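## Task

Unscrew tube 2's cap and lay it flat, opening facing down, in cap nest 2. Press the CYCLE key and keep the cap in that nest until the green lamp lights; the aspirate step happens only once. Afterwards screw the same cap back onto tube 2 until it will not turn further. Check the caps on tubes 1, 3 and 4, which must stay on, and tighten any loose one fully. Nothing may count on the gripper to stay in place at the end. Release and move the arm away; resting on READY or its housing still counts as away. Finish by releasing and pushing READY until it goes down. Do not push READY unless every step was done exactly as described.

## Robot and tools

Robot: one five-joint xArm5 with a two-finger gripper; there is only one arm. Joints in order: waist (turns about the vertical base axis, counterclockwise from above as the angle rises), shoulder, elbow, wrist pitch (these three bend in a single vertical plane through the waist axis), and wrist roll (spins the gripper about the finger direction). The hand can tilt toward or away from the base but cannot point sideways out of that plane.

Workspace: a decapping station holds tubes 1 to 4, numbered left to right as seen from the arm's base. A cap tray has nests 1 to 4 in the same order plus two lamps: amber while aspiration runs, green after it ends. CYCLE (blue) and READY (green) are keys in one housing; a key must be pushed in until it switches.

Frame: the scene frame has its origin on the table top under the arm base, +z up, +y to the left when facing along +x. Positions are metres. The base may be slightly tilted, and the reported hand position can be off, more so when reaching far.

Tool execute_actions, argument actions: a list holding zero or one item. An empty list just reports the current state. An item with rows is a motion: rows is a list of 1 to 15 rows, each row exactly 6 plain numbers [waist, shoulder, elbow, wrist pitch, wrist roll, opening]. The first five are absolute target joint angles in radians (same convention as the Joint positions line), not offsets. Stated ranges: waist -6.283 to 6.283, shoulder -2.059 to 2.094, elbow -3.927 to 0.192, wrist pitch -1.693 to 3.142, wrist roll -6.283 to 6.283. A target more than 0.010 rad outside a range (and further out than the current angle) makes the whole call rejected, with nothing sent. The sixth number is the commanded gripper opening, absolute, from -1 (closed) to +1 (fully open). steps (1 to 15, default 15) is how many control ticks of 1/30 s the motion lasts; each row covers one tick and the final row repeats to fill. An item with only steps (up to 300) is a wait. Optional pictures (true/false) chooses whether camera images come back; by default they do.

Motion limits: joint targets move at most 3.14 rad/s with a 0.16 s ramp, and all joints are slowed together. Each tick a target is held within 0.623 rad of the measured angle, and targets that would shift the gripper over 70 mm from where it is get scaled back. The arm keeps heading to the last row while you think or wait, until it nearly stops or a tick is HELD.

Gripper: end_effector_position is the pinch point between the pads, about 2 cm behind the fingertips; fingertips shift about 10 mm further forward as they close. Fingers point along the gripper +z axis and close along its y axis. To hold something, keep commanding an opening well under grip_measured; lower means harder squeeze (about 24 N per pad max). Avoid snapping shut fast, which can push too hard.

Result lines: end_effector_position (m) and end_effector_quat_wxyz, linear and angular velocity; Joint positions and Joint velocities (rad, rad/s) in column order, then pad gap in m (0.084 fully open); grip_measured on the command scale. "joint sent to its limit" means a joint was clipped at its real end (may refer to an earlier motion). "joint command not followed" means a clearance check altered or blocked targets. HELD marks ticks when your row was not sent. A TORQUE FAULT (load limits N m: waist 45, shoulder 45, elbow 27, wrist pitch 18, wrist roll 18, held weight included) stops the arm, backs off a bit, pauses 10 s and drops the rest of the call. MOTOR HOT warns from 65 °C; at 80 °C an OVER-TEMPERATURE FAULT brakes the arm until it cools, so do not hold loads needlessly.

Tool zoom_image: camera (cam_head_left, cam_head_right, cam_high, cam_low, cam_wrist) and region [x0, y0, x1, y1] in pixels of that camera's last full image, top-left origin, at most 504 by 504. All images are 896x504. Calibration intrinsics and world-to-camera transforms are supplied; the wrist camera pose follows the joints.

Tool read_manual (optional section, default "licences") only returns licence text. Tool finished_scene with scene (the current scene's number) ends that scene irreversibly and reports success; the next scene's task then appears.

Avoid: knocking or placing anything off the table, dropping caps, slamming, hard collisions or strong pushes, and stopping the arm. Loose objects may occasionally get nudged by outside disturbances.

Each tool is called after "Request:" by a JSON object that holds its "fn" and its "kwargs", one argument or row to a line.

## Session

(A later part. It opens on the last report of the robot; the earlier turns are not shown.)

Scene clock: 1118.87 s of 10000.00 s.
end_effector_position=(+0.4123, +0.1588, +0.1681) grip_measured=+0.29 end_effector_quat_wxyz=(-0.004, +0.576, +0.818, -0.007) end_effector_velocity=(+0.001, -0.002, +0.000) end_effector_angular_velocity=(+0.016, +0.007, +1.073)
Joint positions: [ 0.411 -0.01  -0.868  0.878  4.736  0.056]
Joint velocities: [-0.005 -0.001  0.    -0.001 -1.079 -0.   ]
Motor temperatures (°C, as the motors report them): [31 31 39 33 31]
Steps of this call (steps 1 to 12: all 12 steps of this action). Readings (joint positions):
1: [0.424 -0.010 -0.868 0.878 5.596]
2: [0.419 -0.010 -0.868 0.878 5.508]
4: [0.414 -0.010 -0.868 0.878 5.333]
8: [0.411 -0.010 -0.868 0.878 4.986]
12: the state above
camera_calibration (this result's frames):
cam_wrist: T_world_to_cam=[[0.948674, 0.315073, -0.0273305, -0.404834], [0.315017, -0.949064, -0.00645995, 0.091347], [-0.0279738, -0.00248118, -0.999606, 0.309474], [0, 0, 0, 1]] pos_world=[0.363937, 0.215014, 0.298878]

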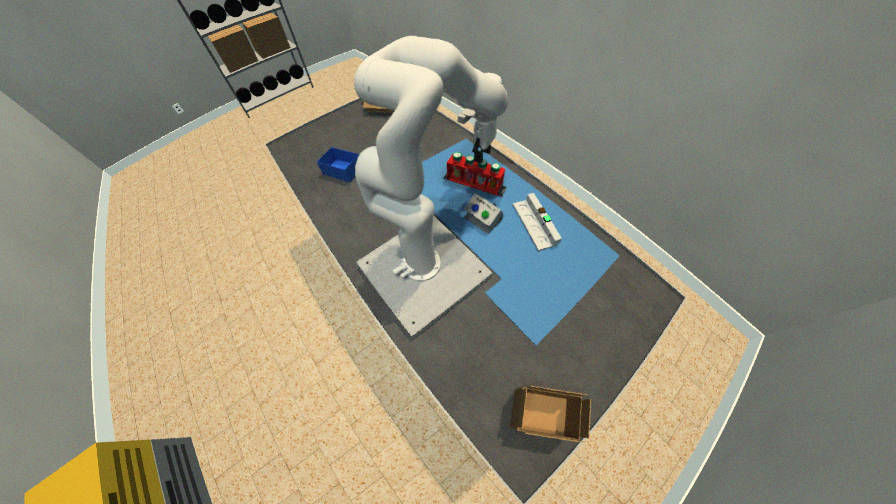

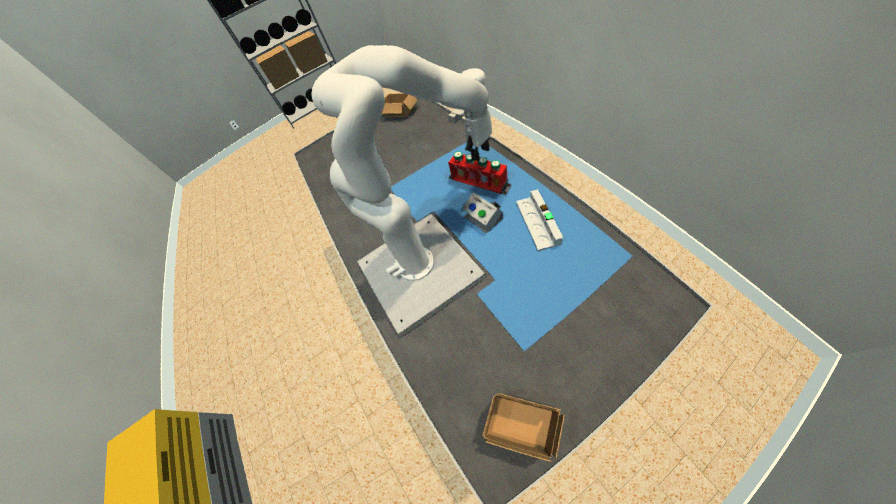

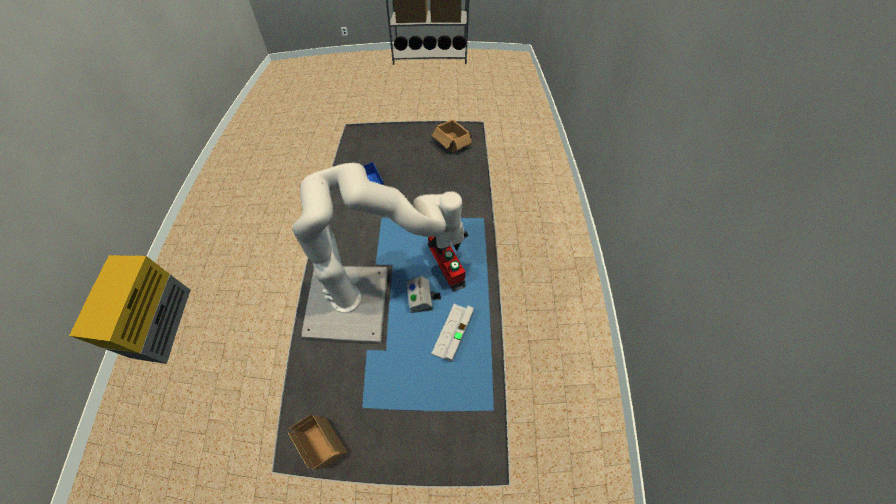

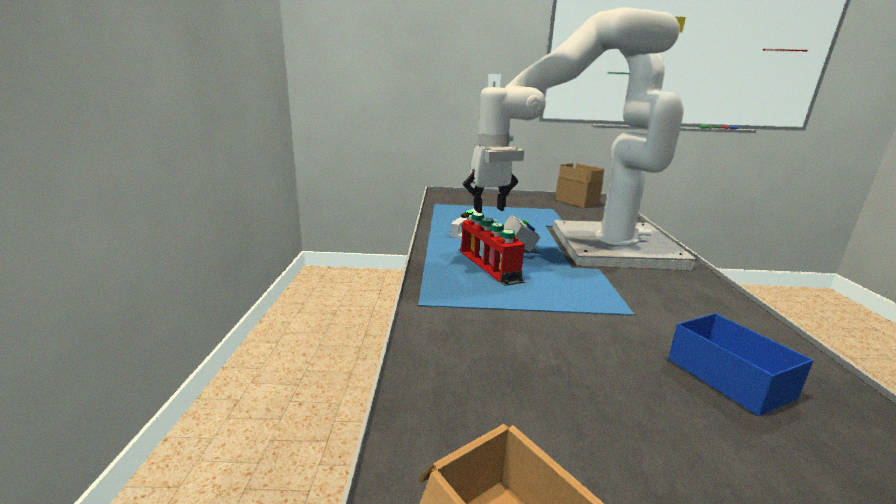

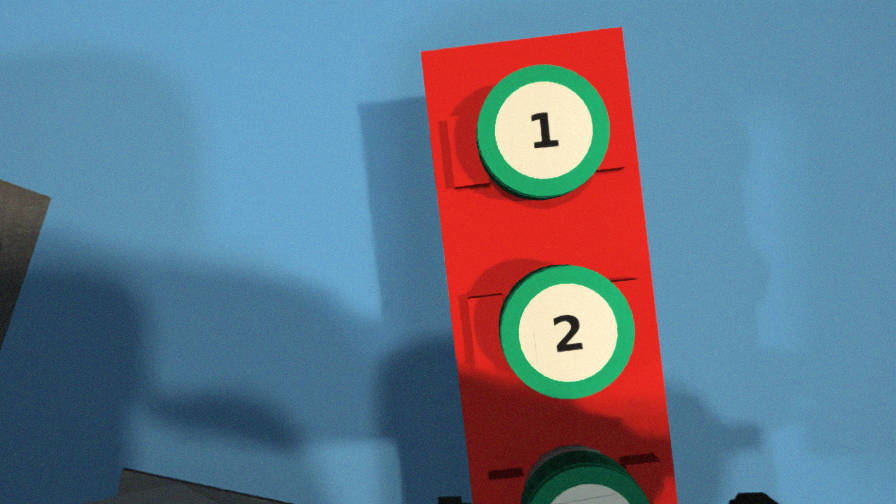

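Request:
{"fn": "execute_actions", "kwargs": {
  "actions": [
    {"rows":[[0.522,-0.01,-0.868,0.878,4.69,0.3]],"steps":13}
  ],
  "pictures": false
}}

Request:
{"fn": "execute_actions", "kwargs": {
  "actions": [
    {"rows":[[0.522,0.04,-0.849,0.809,4.69,0.3],[0.522,0.04,-0.849,0.809,4.69,0.3],[0.522,0.04,-0.849,0.809,4.69,0.3],[0.522,0.063,-0.841,0.778,4.69,0.3],[0.522,0.063,-0.841,0.778,4.69,0.3],[0.522,0.063,-0.841,0.778,4.69,0.3],[0.522,0.063,-0.841,0.778,4.69,0.3],[0.522,0.063,-0.841,0.778,4.69,0.1],[0.522,0.063,-0.841,0.778,4.69,-0.1],[0.522,0.063,-0.841,0.778,4.69,-0.25],[0.522,0.063,-0.841,0.778,4.69,-0.4],[0.522,0.063,-0.841,0.778,4.69,-0.7],[0.522,0.063,-0.841,0.778,4.69,-1]],"steps":15}
  ],
  "pictures": false
}}

Request:
{"fn": "execute_actions", "kwargs": {
  "actions": [
    {"rows":[[0.522,0.063,-0.841,0.778,5.4,-1],[0.522,0.063,-0.841,0.778,5.4,-1],[0.522,0.063,-0.841,0.778,5.4,-1],[0.522,0.063,-0.841,0.778,5.4,-1],[0.522,0.063,-0.841,0.778,5.4,-1],[0.522,0.063,-0.841,0.778,5.4,-1],[0.522,0.063,-0.841,0.778,5.4,-1],[0.522,0.063,-0.841,0.778,5.4,-1],[0.522,0.063,-0.841,0.778,5.4,-1],[0.522,0.063,-0.841,0.778,5.4,-1],[0.522,0.063,-0.841,0.778,5.4,-1],[0.522,0.063,-0.841,0.778,5.4,-0.4],[0.522,0.063,-0.841,0.778,5.4,-0.2],[0.522,0.063,-0.841,0.778,5.4,-0.08]],"steps":15}
  ],
  "pictures": false
}}

Request:
{"fn": "execute_actions", "kwargs": {
  "actions": [
    {"rows":[[0.522,0.04,-0.849,0.809,5.4,-0.08],[0.522,-0.01,-0.868,0.878,5.4,-0.08],[0.522,-0.01,-0.868,0.878,5.4,-0.08],[0.522,-0.01,-0.868,0.878,5.4,-0.08],[0.522,-0.01,-0.868,0.878,5.4,-0.08],[0.522,-0.01,-0.868,0.878,5.4,-0.08],[0.522,-0.01,-0.868,0.878,5.4,-0.08],[0.41,-0.01,-0.868,0.878,4.65,0.3]],"steps":15}
  ],
  "pictures": false
}}

Request:
{"fn": "execute_actions", "kwargs": {
  "actions": [
    {"rows":[[0.41,-0.01,-0.868,0.878,4.65,0.3]],"steps":8}
  ]
}}

Scene clock: 1137.83 s of 10000.00 s.
end_effector_position=(+0.3927, +0.2026, +0.1681) grip_measured=+0.29 end_effector_quat_wxyz=(-0.004, +0.510, +0.860, -0.007) end_effector_velocity=(-0.003, +0.006, +0.000) end_effector_angular_velocity=(+0.000, -0.000, +0.008)
Joint positions: [ 0.52  -0.01  -0.868  0.878  4.689  0.056]
Joint velocities: [ 0.016  0.    -0.001  0.     0.008 -0.   ]
Motor temperatures (°C, as the motors report them): [31 31 39 33 31]
Steps of this call (steps 1 to 30: the robot went on to your last target; steps 31 to 556: nothing new was sent; steps 557 to 569: all 13 steps of this action). Readings (joint positions):
557: [0.410 -0.010 -0.868 0.878 4.650]
558: [0.412 -0.010 -0.868 0.878 4.651]
560: [0.443 -0.010 -0.868 0.878 4.663]
564: [0.509 -0.010 -0.868 0.878 4.684]
569: the state above

Scene clock: 1138.33 s of 10000.00 s.
end_effector_position=(+0.3936, +0.2041, +0.1336) grip_measured=-0.25 end_effector_quat_wxyz=(-0.005, +0.510, +0.860, -0.008) end_effector_velocity=(+0.001, +0.000, -0.001) end_effector_angular_velocity=(+0.002, -0.005, -0.001)
Joint positions: [ 0.522  0.06  -0.84   0.783  4.69   0.033]
Joint velocities: [-0.     0.002  0.003 -0.01   0.001  0.   ]
Motor temperatures (°C, as the motors report them): [31 31 39 33 31]
Steps of this call (steps 1 to 15: all 15 steps of this action). Readings (joint positions):
1: [0.520 -0.010 -0.868 0.878 4.689]
2: [0.521 -0.008 -0.867 0.875 4.690]
4: [0.521 0.008 -0.863 0.850 4.690]
8: [0.522 0.050 -0.845 0.800 4.690]
15: the state above

Scene clock: 1138.83 s of 10000.00 s.
end_effector_position=(+0.3941, +0.2044, +0.1326) grip_measured=-0.25 end_effector_quat_wxyz=(-0.002, +0.768, +0.641, -0.008) end_effector_velocity=(+0.001, +0.001, -0.000) end_effector_angular_velocity=(-0.004, -0.007, -0.359)
Joint positions: [ 0.522  0.064 -0.84   0.778  5.371  0.033]
Joint velocities: [ 0.001  0.002 -0.    -0.006  0.36   0.038]
Motor temperatures (°C, as the motors report them): [31 31 39 33 31]
Steps of this call (steps 1 to 15: all 15 steps of this action). Readings (joint positions):
1: [0.522 0.060 -0.840 0.782 4.690]
2: [0.522 0.061 -0.840 0.782 4.694]
4: [0.522 0.061 -0.840 0.781 4.737]
8: [0.522 0.063 -0.840 0.780 5.013]
15: the state above

Scene clock: 1139.33 s of 10000.00 s.
end_effector_position=(+0.4028, +0.1815, +0.1672) grip_measured=+0.29 end_effector_quat_wxyz=(-0.003, +0.686, +0.728, -0.008) end_effector_velocity=(+0.078, -0.178, +0.004) end_effector_angular_velocity=(+0.030, +0.021, +2.217)
Joint positions: [ 0.467 -0.008 -0.867  0.876  5.076  0.056]
Joint velocities: [-0.443 -0.008 -0.004  0.019 -2.659  0.003]
Motor temperatures (°C, as the motors report them): [31 31 39 33 31]
Steps of this call (steps 1 to 15: all 15 steps of this action). Readings (joint positions):
1: [0.522 0.064 -0.841 0.776 5.381]
2: [0.522 0.063 -0.843 0.777 5.387]
4: [0.522 0.046 -0.850 0.802 5.394]
8: [0.522 0.000 -0.868 0.857 5.399]
15: the state above

Scene clock: 1139.60 s of 10000.00 s.
end_effector_position=(+0.4120, +0.1595, +0.1680) grip_measured=+0.29 end_effector_quat_wxyz=(-0.004, +0.549, +0.836, -0.007) end_effector_velocity=(+0.003, -0.007, +0.001) end_effector_angular_velocity=(+0.004, +0.000, +0.265)
Joint positions: [ 0.412 -0.01  -0.868  0.878  4.673  0.056]
Joint velocities: [-0.019 -0.002 -0.002  0.002 -0.284  0.   ]
Motor temperatures (°C, as the motors report them): [31 31 39 33 31]
Steps of this call (steps 1 to 8: all 8 steps of this action). Readings (joint positions):
1: [0.452 -0.009 -0.867 0.877 4.987]
2: [0.440 -0.009 -0.868 0.877 4.905]
4: [0.422 -0.009 -0.868 0.878 4.774]
8: the state above
camera_calibration (this result's frames):
cam_wrist: T_world_to_cam=[[0.926276, 0.375831, -0.0276151, -0.405182], [0.375773, -0.926682, -0.0074871, 0.0636625], [-0.0284043, -0.00344187, -0.999591, 0.309677], [0, 0, 0, 1]] pos_world=[0.360184, 0.212341, 0.298838]

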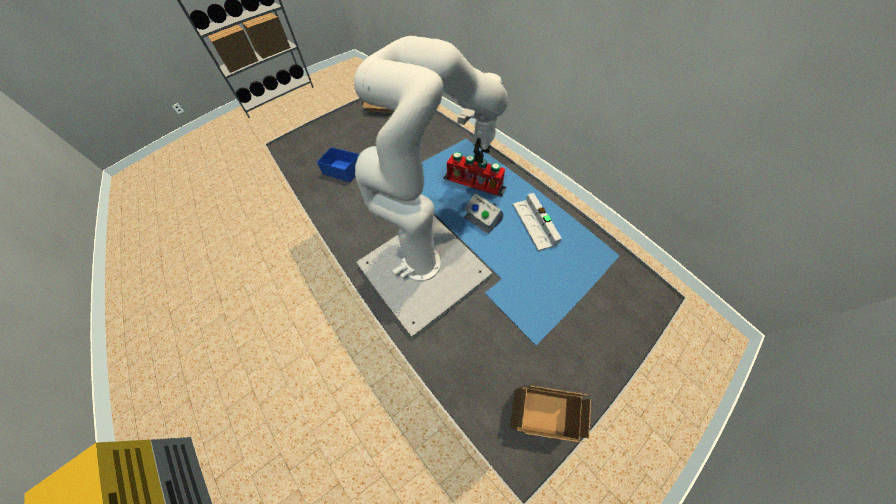

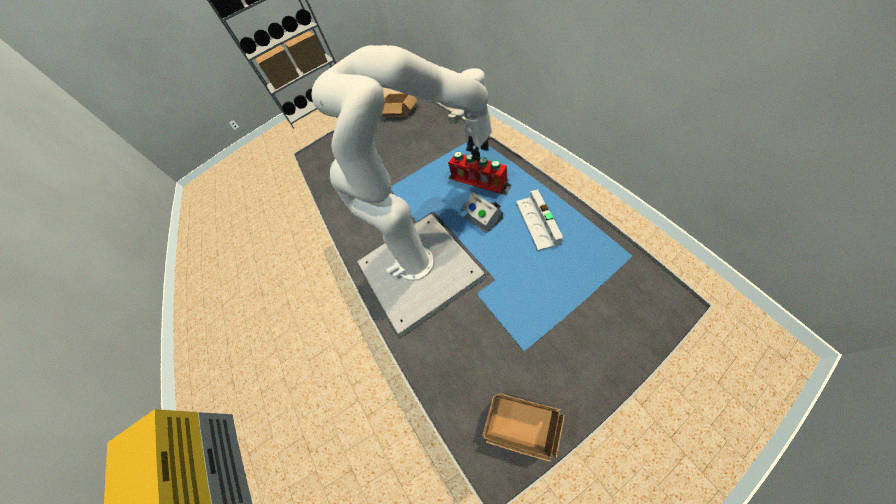

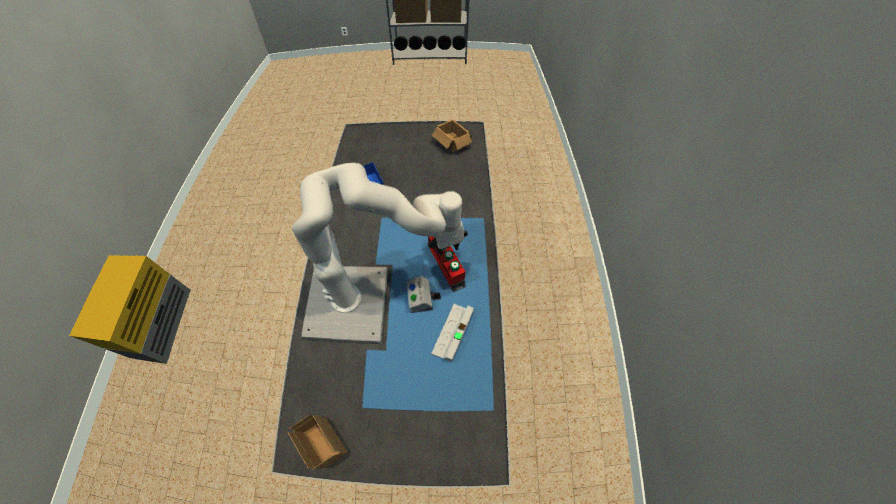

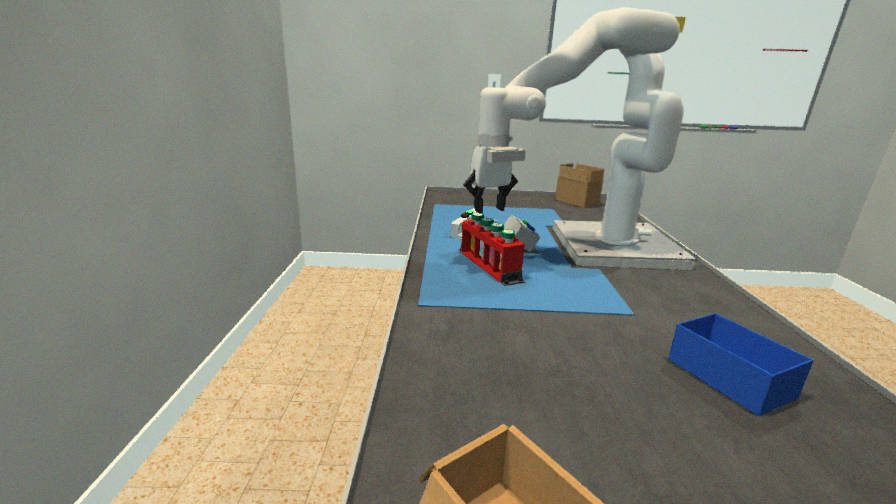

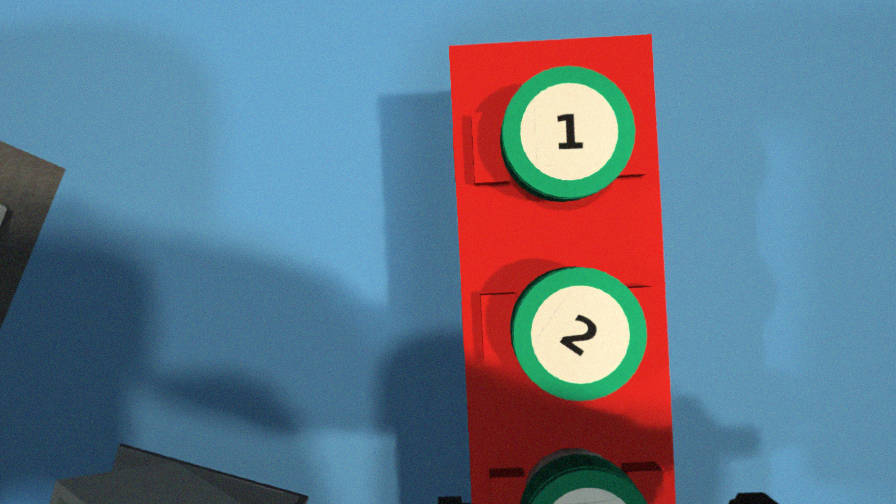

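Request:
{"fn": "execute_actions", "kwargs": {
  "actions": [
    {"rows":[[0.46,-0.01,-0.868,0.878,3.3,0.3]],"steps":15}
  ],
  "pictures": false
}}

Request:
{"fn": "execute_actions", "kwargs": {
  "actions": [
    {"rows":[[0.522,-0.01,-0.868,0.878,1.58,0.3]],"steps":15}
  ],
  "pictures": false
}}

Request:
{"fn": "execute_actions", "kwargs": {
  "actions": [
    {"rows":[[0.522,-0.01,-0.868,0.878,1.58,0.3]],"steps":8}
  ],
  "pictures": false
}}

Request:
{"fn": "execute_actions", "kwargs": {
  "actions": [
    {"rows":[[0.522,0.04,-0.849,0.809,1.58,0.3],[0.522,0.04,-0.849,0.809,1.58,0.3],[0.522,0.04,-0.849,0.809,1.58,0.3],[0.522,0.063,-0.841,0.778,1.58,0.3],[0.522,0.063,-0.841,0.778,1.58,0.3],[0.522,0.063,-0.841,0.778,1.58,0.3],[0.522,0.063,-0.841,0.778,1.58,0.3],[0.522,0.063,-0.841,0.778,1.58,0.1],[0.522,0.063,-0.841,0.778,1.58,-0.1],[0.522,0.063,-0.841,0.778,1.58,-0.25],[0.522,0.063,-0.841,0.778,1.58,-0.4],[0.522,0.063,-0.841,0.778,1.58,-0.7],[0.522,0.063,-0.841,0.778,1.58,-1]],"steps":15}
  ],
  "pictures": false
}}

Request:
{"fn": "execute_actions", "kwargs": {
  "actions": [
    {"rows":[[0.522,0.063,-0.841,0.778,4.69,-1]],"steps":15}
  ],
  "pictures": false
}}

Request:
{"fn": "execute_actions", "kwargs": {
  "actions": [
    {"rows":[[0.522,0.063,-0.841,0.778,4.69,-1]],"steps":15}
  ],
  "pictures": false
}}

Request:
{"fn": "execute_actions", "kwargs": {
  "actions": [
    {"rows":[[0.522,0.063,-0.841,0.778,4.69,-1]],"steps":12}
  ]
}}

Scene clock: 1149.93 s of 10000.00 s.
end_effector_position=(+0.4044, +0.1781, +0.1681) grip_measured=+0.29 end_effector_quat_wxyz=(-0.007, +0.073, +0.997, -0.004) end_effector_velocity=(-0.004, +0.008, -0.000) end_effector_angular_velocity=(+0.037, +0.019, +2.585)
Joint positions: [ 0.458 -0.01  -0.868  0.878  3.703  0.056]
Joint velocities: [ 0.02  -0.    -0.     0.001 -2.565  0.   ]
Motor temperatures (°C, as the motors report them): [31 31 39 33 31]
Steps of this call (steps 1 to 30: the robot went on to your last target; steps 31 to 295: nothing new was sent; steps 296 to 310: all 15 steps of this action). Readings (joint positions):
296: [0.410 -0.010 -0.868 0.878 4.650]
297: [0.410 -0.010 -0.868 0.878 4.646]
299: [0.413 -0.010 -0.868 0.878 4.603]
303: [0.435 -0.010 -0.868 0.878 4.326]
310: the state above

Scene clock: 1150.43 s of 10000.00 s.
end_effector_position=(+0.3926, +0.2028, +0.1681) grip_measured=+0.29 end_effector_quat_wxyz=(-0.008, -0.568, +0.823, +0.001) end_effector_velocity=(-0.003, +0.005, -0.001) end_effector_angular_velocity=(+0.036, +0.020, +2.627)
Joint positions: [ 0.52  -0.01  -0.868  0.878  2.409  0.056]
Joint velocities: [ 0.014  0.001  0.001  0.    -2.614  0.   ]
Motor temperatures (°C, as the motors report them): [31 31 39 33 31]
Steps of this call (steps 1 to 15: all 15 steps of this action). Readings (joint positions):
1: [0.459 -0.010 -0.868 0.878 3.620]
2: [0.459 -0.010 -0.868 0.878 3.538]
4: [0.464 -0.010 -0.868 0.878 3.371]
8: [0.500 -0.010 -0.868 0.878 3.023]
15: the state above

Scene clock: 1150.70 s of 10000.00 s.
end_effector_position=(+0.3923, +0.2034, +0.1681) grip_measured=+0.29 end_effector_quat_wxyz=(+0.007, +0.806, -0.592, -0.004) end_effector_velocity=(-0.000, +0.001, +0.001) end_effector_angular_velocity=(+0.026, +0.011, +1.793)
Joint positions: [ 0.522 -0.01  -0.868  0.878  1.747  0.056]
Joint velocities: [ 0.002 -0.001  0.     0.    -1.791 -0.   ]
Motor temperatures (°C, as the motors report them): [31 31 39 33 31]
Steps of this call (steps 1 to 8: all 8 steps of this action). Readings (joint positions):
1: [0.521 -0.010 -0.868 0.878 2.322]
2: [0.521 -0.010 -0.868 0.878 2.234]
4: [0.521 -0.010 -0.868 0.878 2.059]
8: the state above

Scene clock: 1151.20 s of 10000.00 s.
end_effector_position=(+0.3935, +0.2041, +0.1336) grip_measured=-0.25 end_effector_quat_wxyz=(+0.008, +0.852, -0.524, -0.005) end_effector_velocity=(+0.001, +0.001, -0.001) end_effector_angular_velocity=(+0.003, -0.005, +0.006)
Joint positions: [ 0.522  0.06  -0.84   0.783  1.581  0.033]
Joint velocities: [ 0.001  0.001  0.003 -0.011 -0.005  0.   ]
Motor temperatures (°C, as the motors report them): [31 31 39 33 31]
Steps of this call (steps 1 to 15: all 15 steps of this action). Readings (joint positions):
1: [0.522 -0.010 -0.868 0.878 1.694]
2: [0.522 -0.009 -0.868 0.875 1.655]
4: [0.522 0.007 -0.863 0.851 1.613]
8: [0.522 0.049 -0.845 0.800 1.587]
15: the state above

Scene clock: 1151.70 s of 10000.00 s.
end_effector_position=(+0.3942, +0.2045, +0.1324) grip_measured=-0.25 end_effector_quat_wxyz=(-0.009, -0.520, +0.854, +0.001) end_effector_velocity=(+0.001, +0.000, -0.000) end_effector_angular_velocity=(-0.039, -0.023, -2.612)
Joint positions: [ 0.522  0.064 -0.84   0.778  2.527  0.033]
Joint velocities: [-0.001  0.003 -0.002 -0.004  2.611 -0.   ]
Motor temperatures (°C, as the motors report them): [31 31 39 33 31]
Steps of this call (steps 1 to 15: all 15 steps of this action). Readings (joint positions):
1: [0.522 0.060 -0.840 0.783 1.581]
2: [0.522 0.061 -0.840 0.782 1.584]
4: [0.522 0.061 -0.840 0.781 1.627]
8: [0.522 0.063 -0.840 0.780 1.904]
15: the state above

Scene clock: 1152.20 s of 10000.00 s.
end_effector_position=(+0.3944, +0.2040, +0.1325) grip_measured=-0.25 end_effector_quat_wxyz=(-0.007, +0.111, +0.994, -0.005) end_effector_velocity=(-0.001, -0.002, +0.002) end_effector_angular_velocity=(-0.042, -0.018, -2.614)
Joint positions: [ 0.521  0.064 -0.84   0.778  3.841  0.033]
Joint velocities: [-0.003 -0.006  0.002  0.006  2.612 -0.   ]
Motor temperatures (°C, as the motors report them): [31 31 39 33 31]
Steps of this call (steps 1 to 15: all 15 steps of this action). Readings (joint positions):
1: [0.522 0.064 -0.840 0.778 2.615]
2: [0.522 0.064 -0.840 0.777 2.702]
4: [0.522 0.064 -0.840 0.777 2.877]
8: [0.521 0.065 -0.840 0.777 3.228]
15: the state above

Scene clock: 1152.60 s of 10000.00 s.
end_effector_position=(+0.3937, +0.2048, +0.1328) grip_measured=-0.25 end_effector_quat_wxyz=(-0.005, +0.494, +0.870, -0.007) end_effector_velocity=(+0.001, +0.000, -0.000) end_effector_angular_velocity=(-0.006, -0.005, -0.447)
Joint positions: [ 0.523  0.063 -0.84   0.779  4.654  0.033]
Joint velocities: [-0.     0.002 -0.001 -0.003  0.446  0.001]
Motor temperatures (°C, as the motors report them): [31 31 39 33 31]
Steps of this call (steps 1 to 12: all 12 steps of this action). Readings (joint positions):
1: [0.521 0.064 -0.840 0.778 3.928]
2: [0.520 0.063 -0.840 0.778 4.016]
4: [0.520 0.063 -0.841 0.779 4.191]
8: [0.522 0.062 -0.840 0.780 4.509]
12: the state above
camera_calibration (this result's frames):
cam_wrist: T_world_to_cam=[[0.869619, 0.492851, -0.0293404, -0.40768], [0.492795, -0.870092, -0.00961002, 0.054913], [-0.0302652, -0.00610175, -0.999523, 0.275452], [0, 0, 0, 1]] pos_world=[0.335802, 0.250386, 0.263887]

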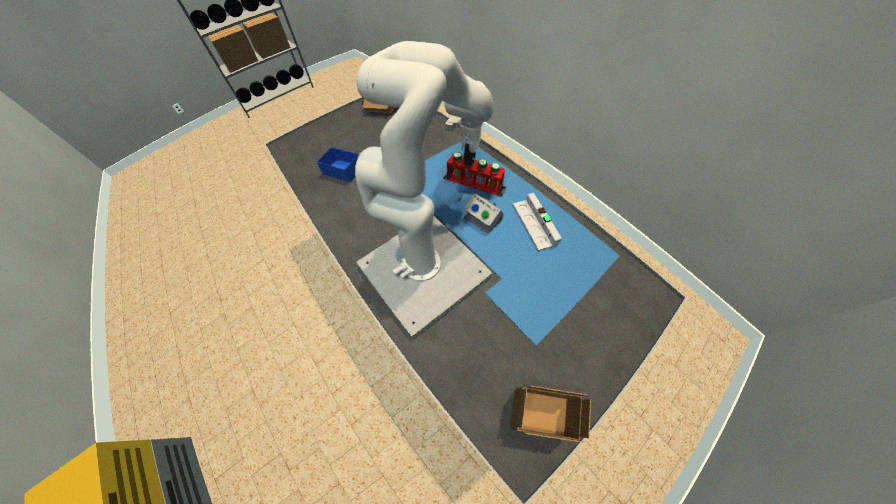

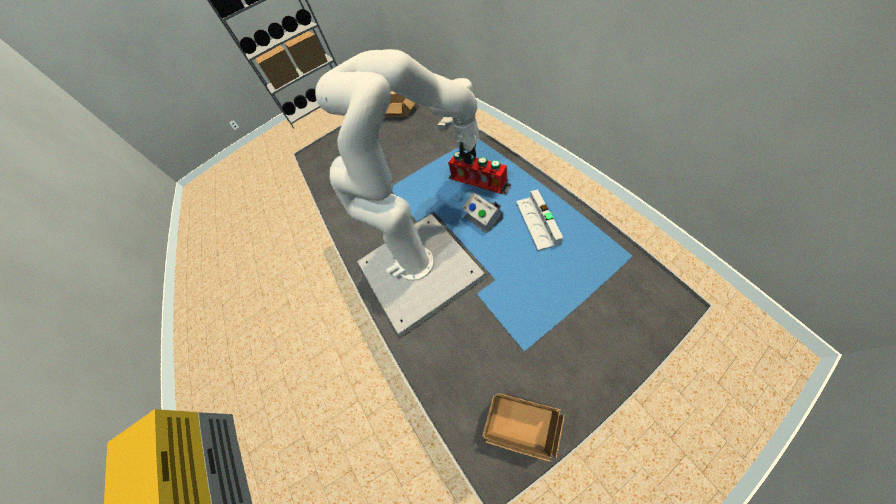

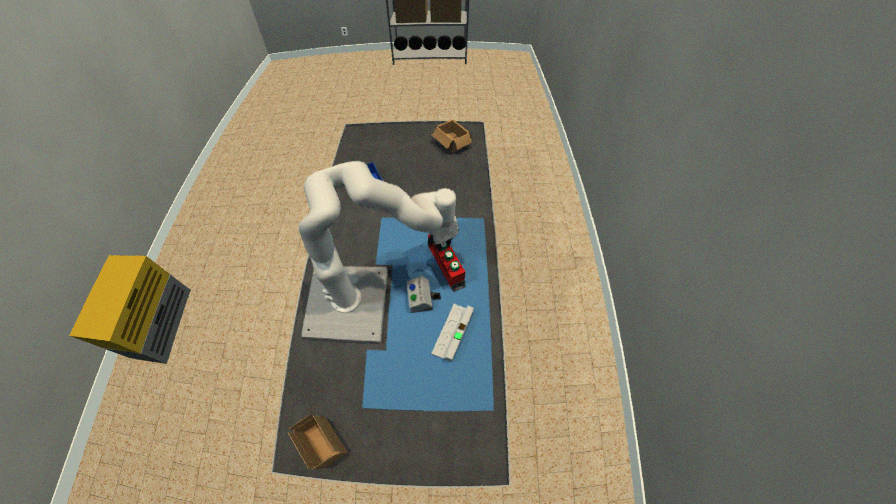

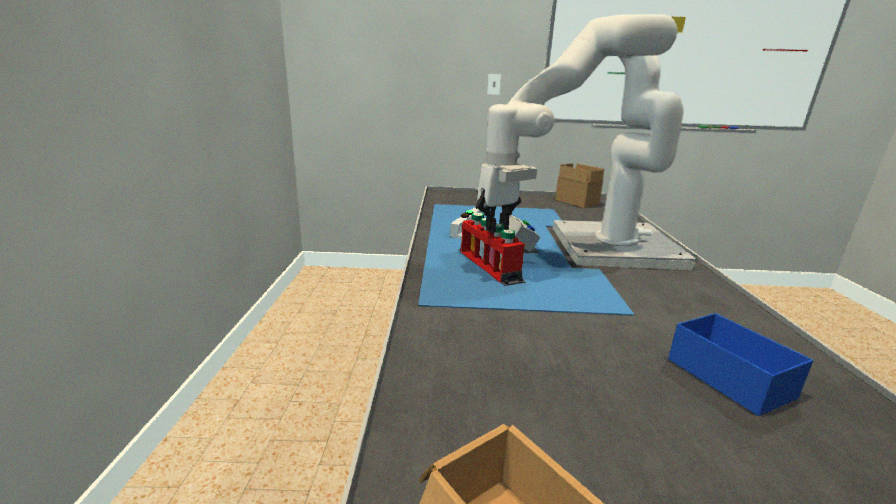

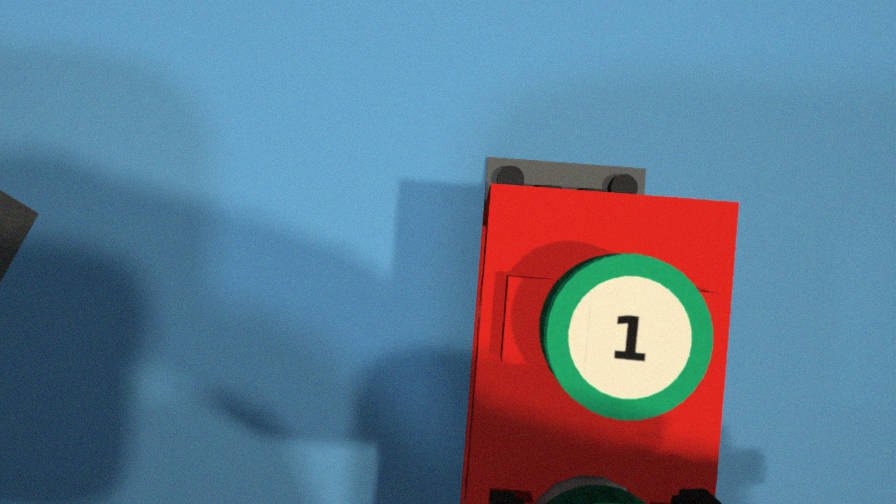

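Release, lift, look.

Request:
{"fn": "execute_actions", "kwargs": {
  "actions": [
    {"rows":[[0.522,0.063,-0.841,0.778,4.69,-0.4],[0.522,0.063,-0.841,0.778,4.69,-0.1],[0.522,0.063,-0.841,0.778,4.69,0.3],[0.522,0.063,-0.841,0.778,4.69,0.3],[0.522,0.04,-0.849,0.809,4.69,0.3],[0.522,-0.01,-0.868,0.878,4.69,0.3]],"steps":13}
  ],
  "pictures": false
}}

Request:
{"fn": "execute_actions", "kwargs": {
  "actions": [
    {"rows":[[0.41,-0.01,-0.868,0.878,4.65,0.3]],"steps":13}
  ]
}}

Scene clock: 1156.50 s of 10000.00 s.
end_effector_position=(+0.3955, +0.2053, +0.1676) grip_measured=+0.29 end_effector_quat_wxyz=(-0.001, +0.510, +0.860, -0.002) end_effector_velocity=(-0.026, -0.014, +0.025) end_effector_angular_velocity=(-0.036, +0.069, -0.001)
Joint positions: [ 0.522 -0.005 -0.87   0.863  4.69   0.056]
Joint velocities: [-0.002 -0.084 -0.     0.162 -0.001  0.001]
Motor temperatures (°C, as the motors report them): [31 31 40 34 31]
Steps of this call (steps 1 to 30: the robot went on to your last target; steps 31 to 104: nothing new was sent; steps 105 to 117: all 13 steps of this action). Readings (joint positions):
105: [0.522 0.063 -0.841 0.779 4.690]
106: [0.522 0.063 -0.841 0.779 4.690]
108: [0.522 0.063 -0.843 0.776 4.690]
112: [0.522 0.043 -0.855 0.801 4.690]
117: the state above

Scene clock: 1156.93 s of 10000.00 s.
end_effector_position=(+0.4120, +0.1595, +0.1680) grip_measured=+0.29 end_effector_quat_wxyz=(-0.004, +0.540, +0.842, -0.007) end_effector_velocity=(+0.003, -0.007, +0.001) end_effector_angular_velocity=(+0.000, -0.001, -0.009)
Joint positions: [ 0.412 -0.01  -0.868  0.878  4.651  0.056]
Joint velocities: [-0.018 -0.002 -0.001  0.002 -0.009 -0.   ]
Motor temperatures (°C, as the motors report them): [31 31 40 34 31]
Steps of this call (steps 1 to 13: all 13 steps of this action). Readings (joint positions):
1: [0.522 -0.007 -0.870 0.868 4.690]
2: [0.520 -0.008 -0.869 0.871 4.689]
4: [0.489 -0.009 -0.868 0.875 4.677]
8: [0.423 -0.009 -0.868 0.877 4.656]
13: the state above
camera_calibration (this result's frames):
cam_wrist: T_world_to_cam=[[0.917716, 0.396281, -0.02756, -0.404944], [0.396221, -0.918122, -0.00784018, 0.0538954], [-0.0284103, -0.00372479, -0.999589, 0.30975], [0, 0, 0, 1]] pos_world=[0.359069, 0.211108, 0.298885]

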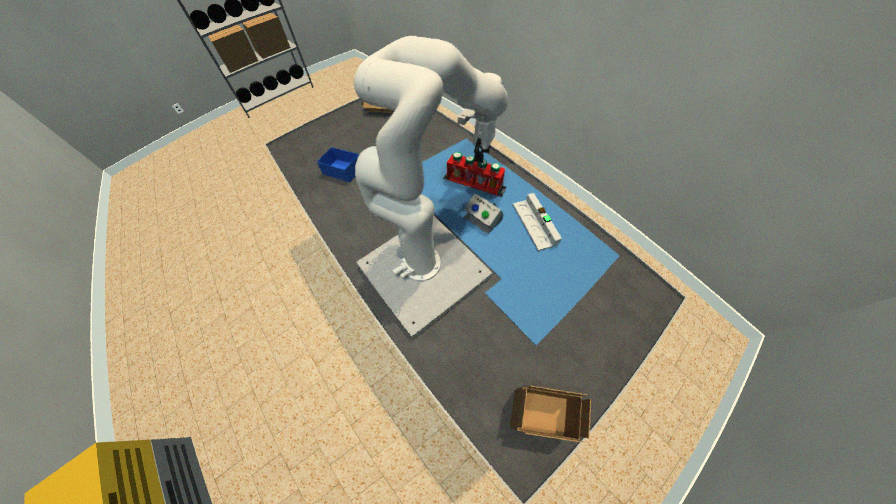

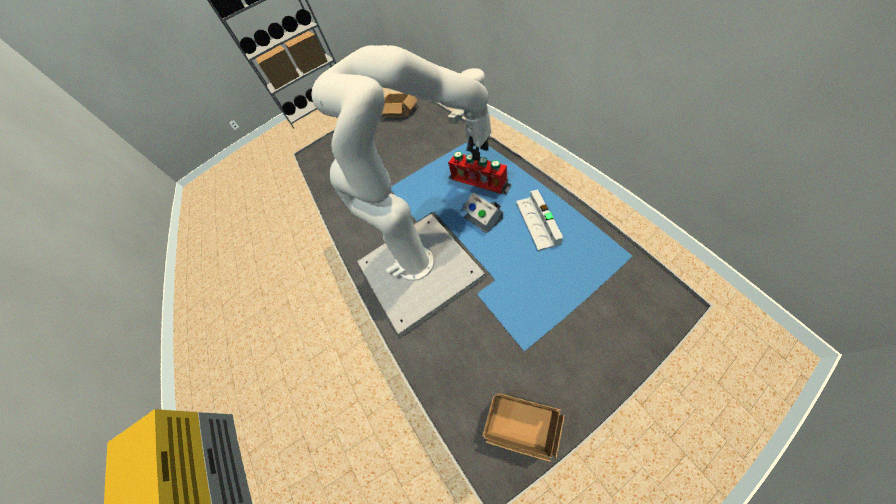

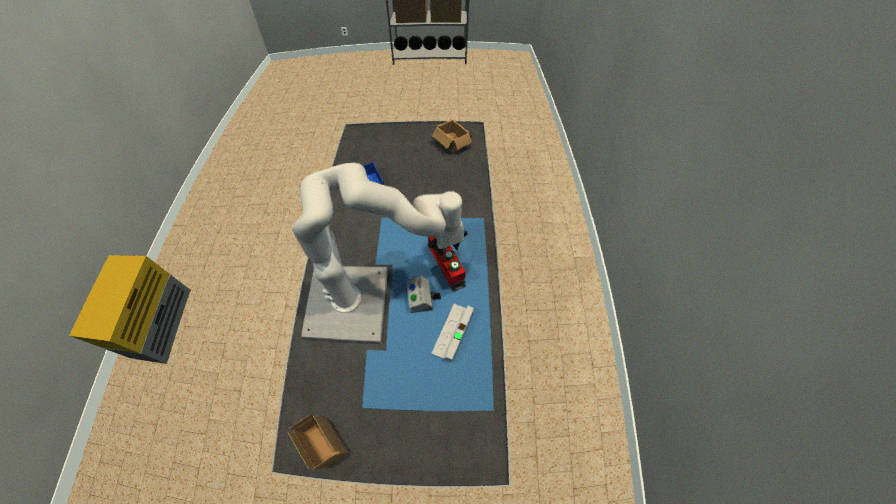

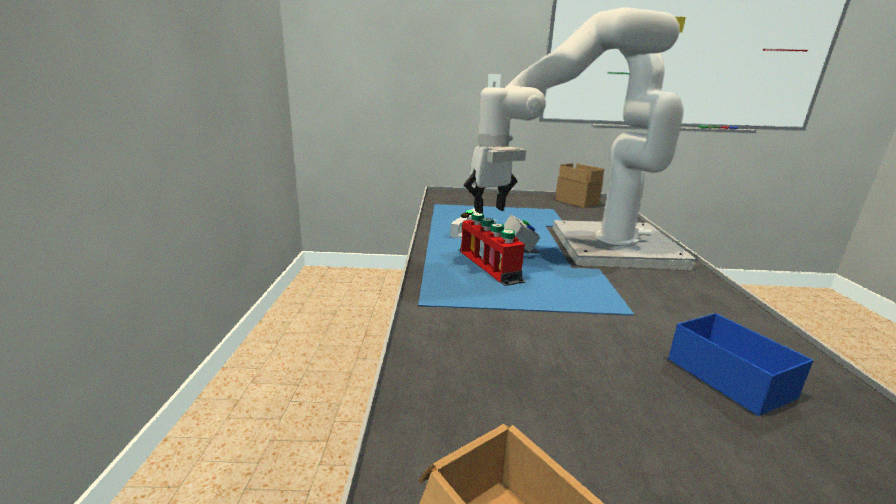

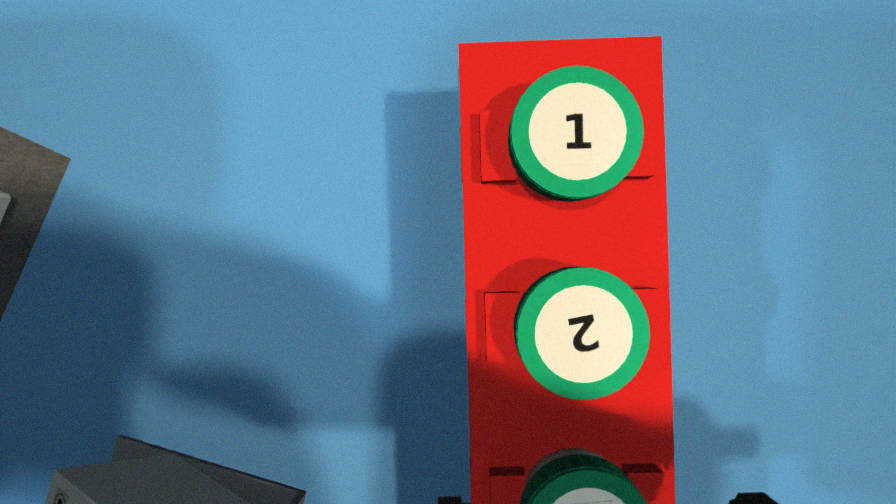

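Request:
{"fn": "zoom_image", "kwargs": {
  "camera": "cam_low",
  "region": [455,200,535,260]
}}

Request:
{"fn": "zoom_image", "kwargs": {
  "camera": "cam_head_left",
  "region": [435,140,515,200]
}}

Region (455, 200, 535, 260) of cam_low's 896x504 image, scaled by 6.300, with more detail than that image has; it fills the top 378 rows of this view, and the rest is white.

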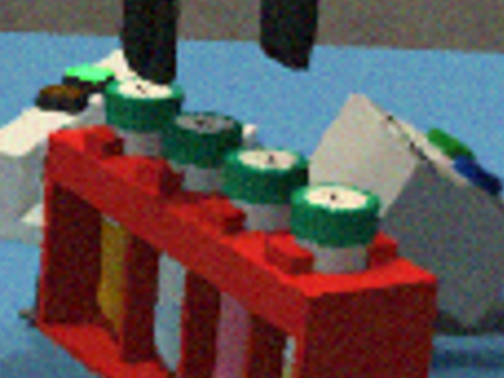

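Region (435, 140, 515, 200) of cam_head_left's 896x504 image, scaled by 6.300, with more detail than that image has; it fills the top 378 rows of this view, and the rest is white.

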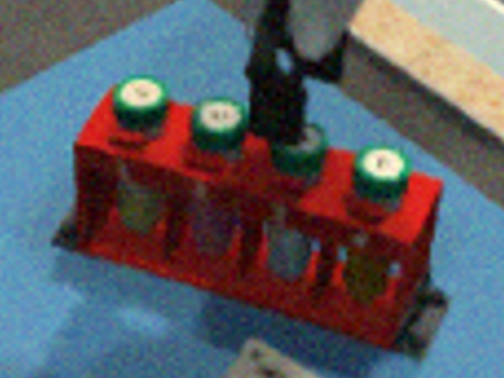

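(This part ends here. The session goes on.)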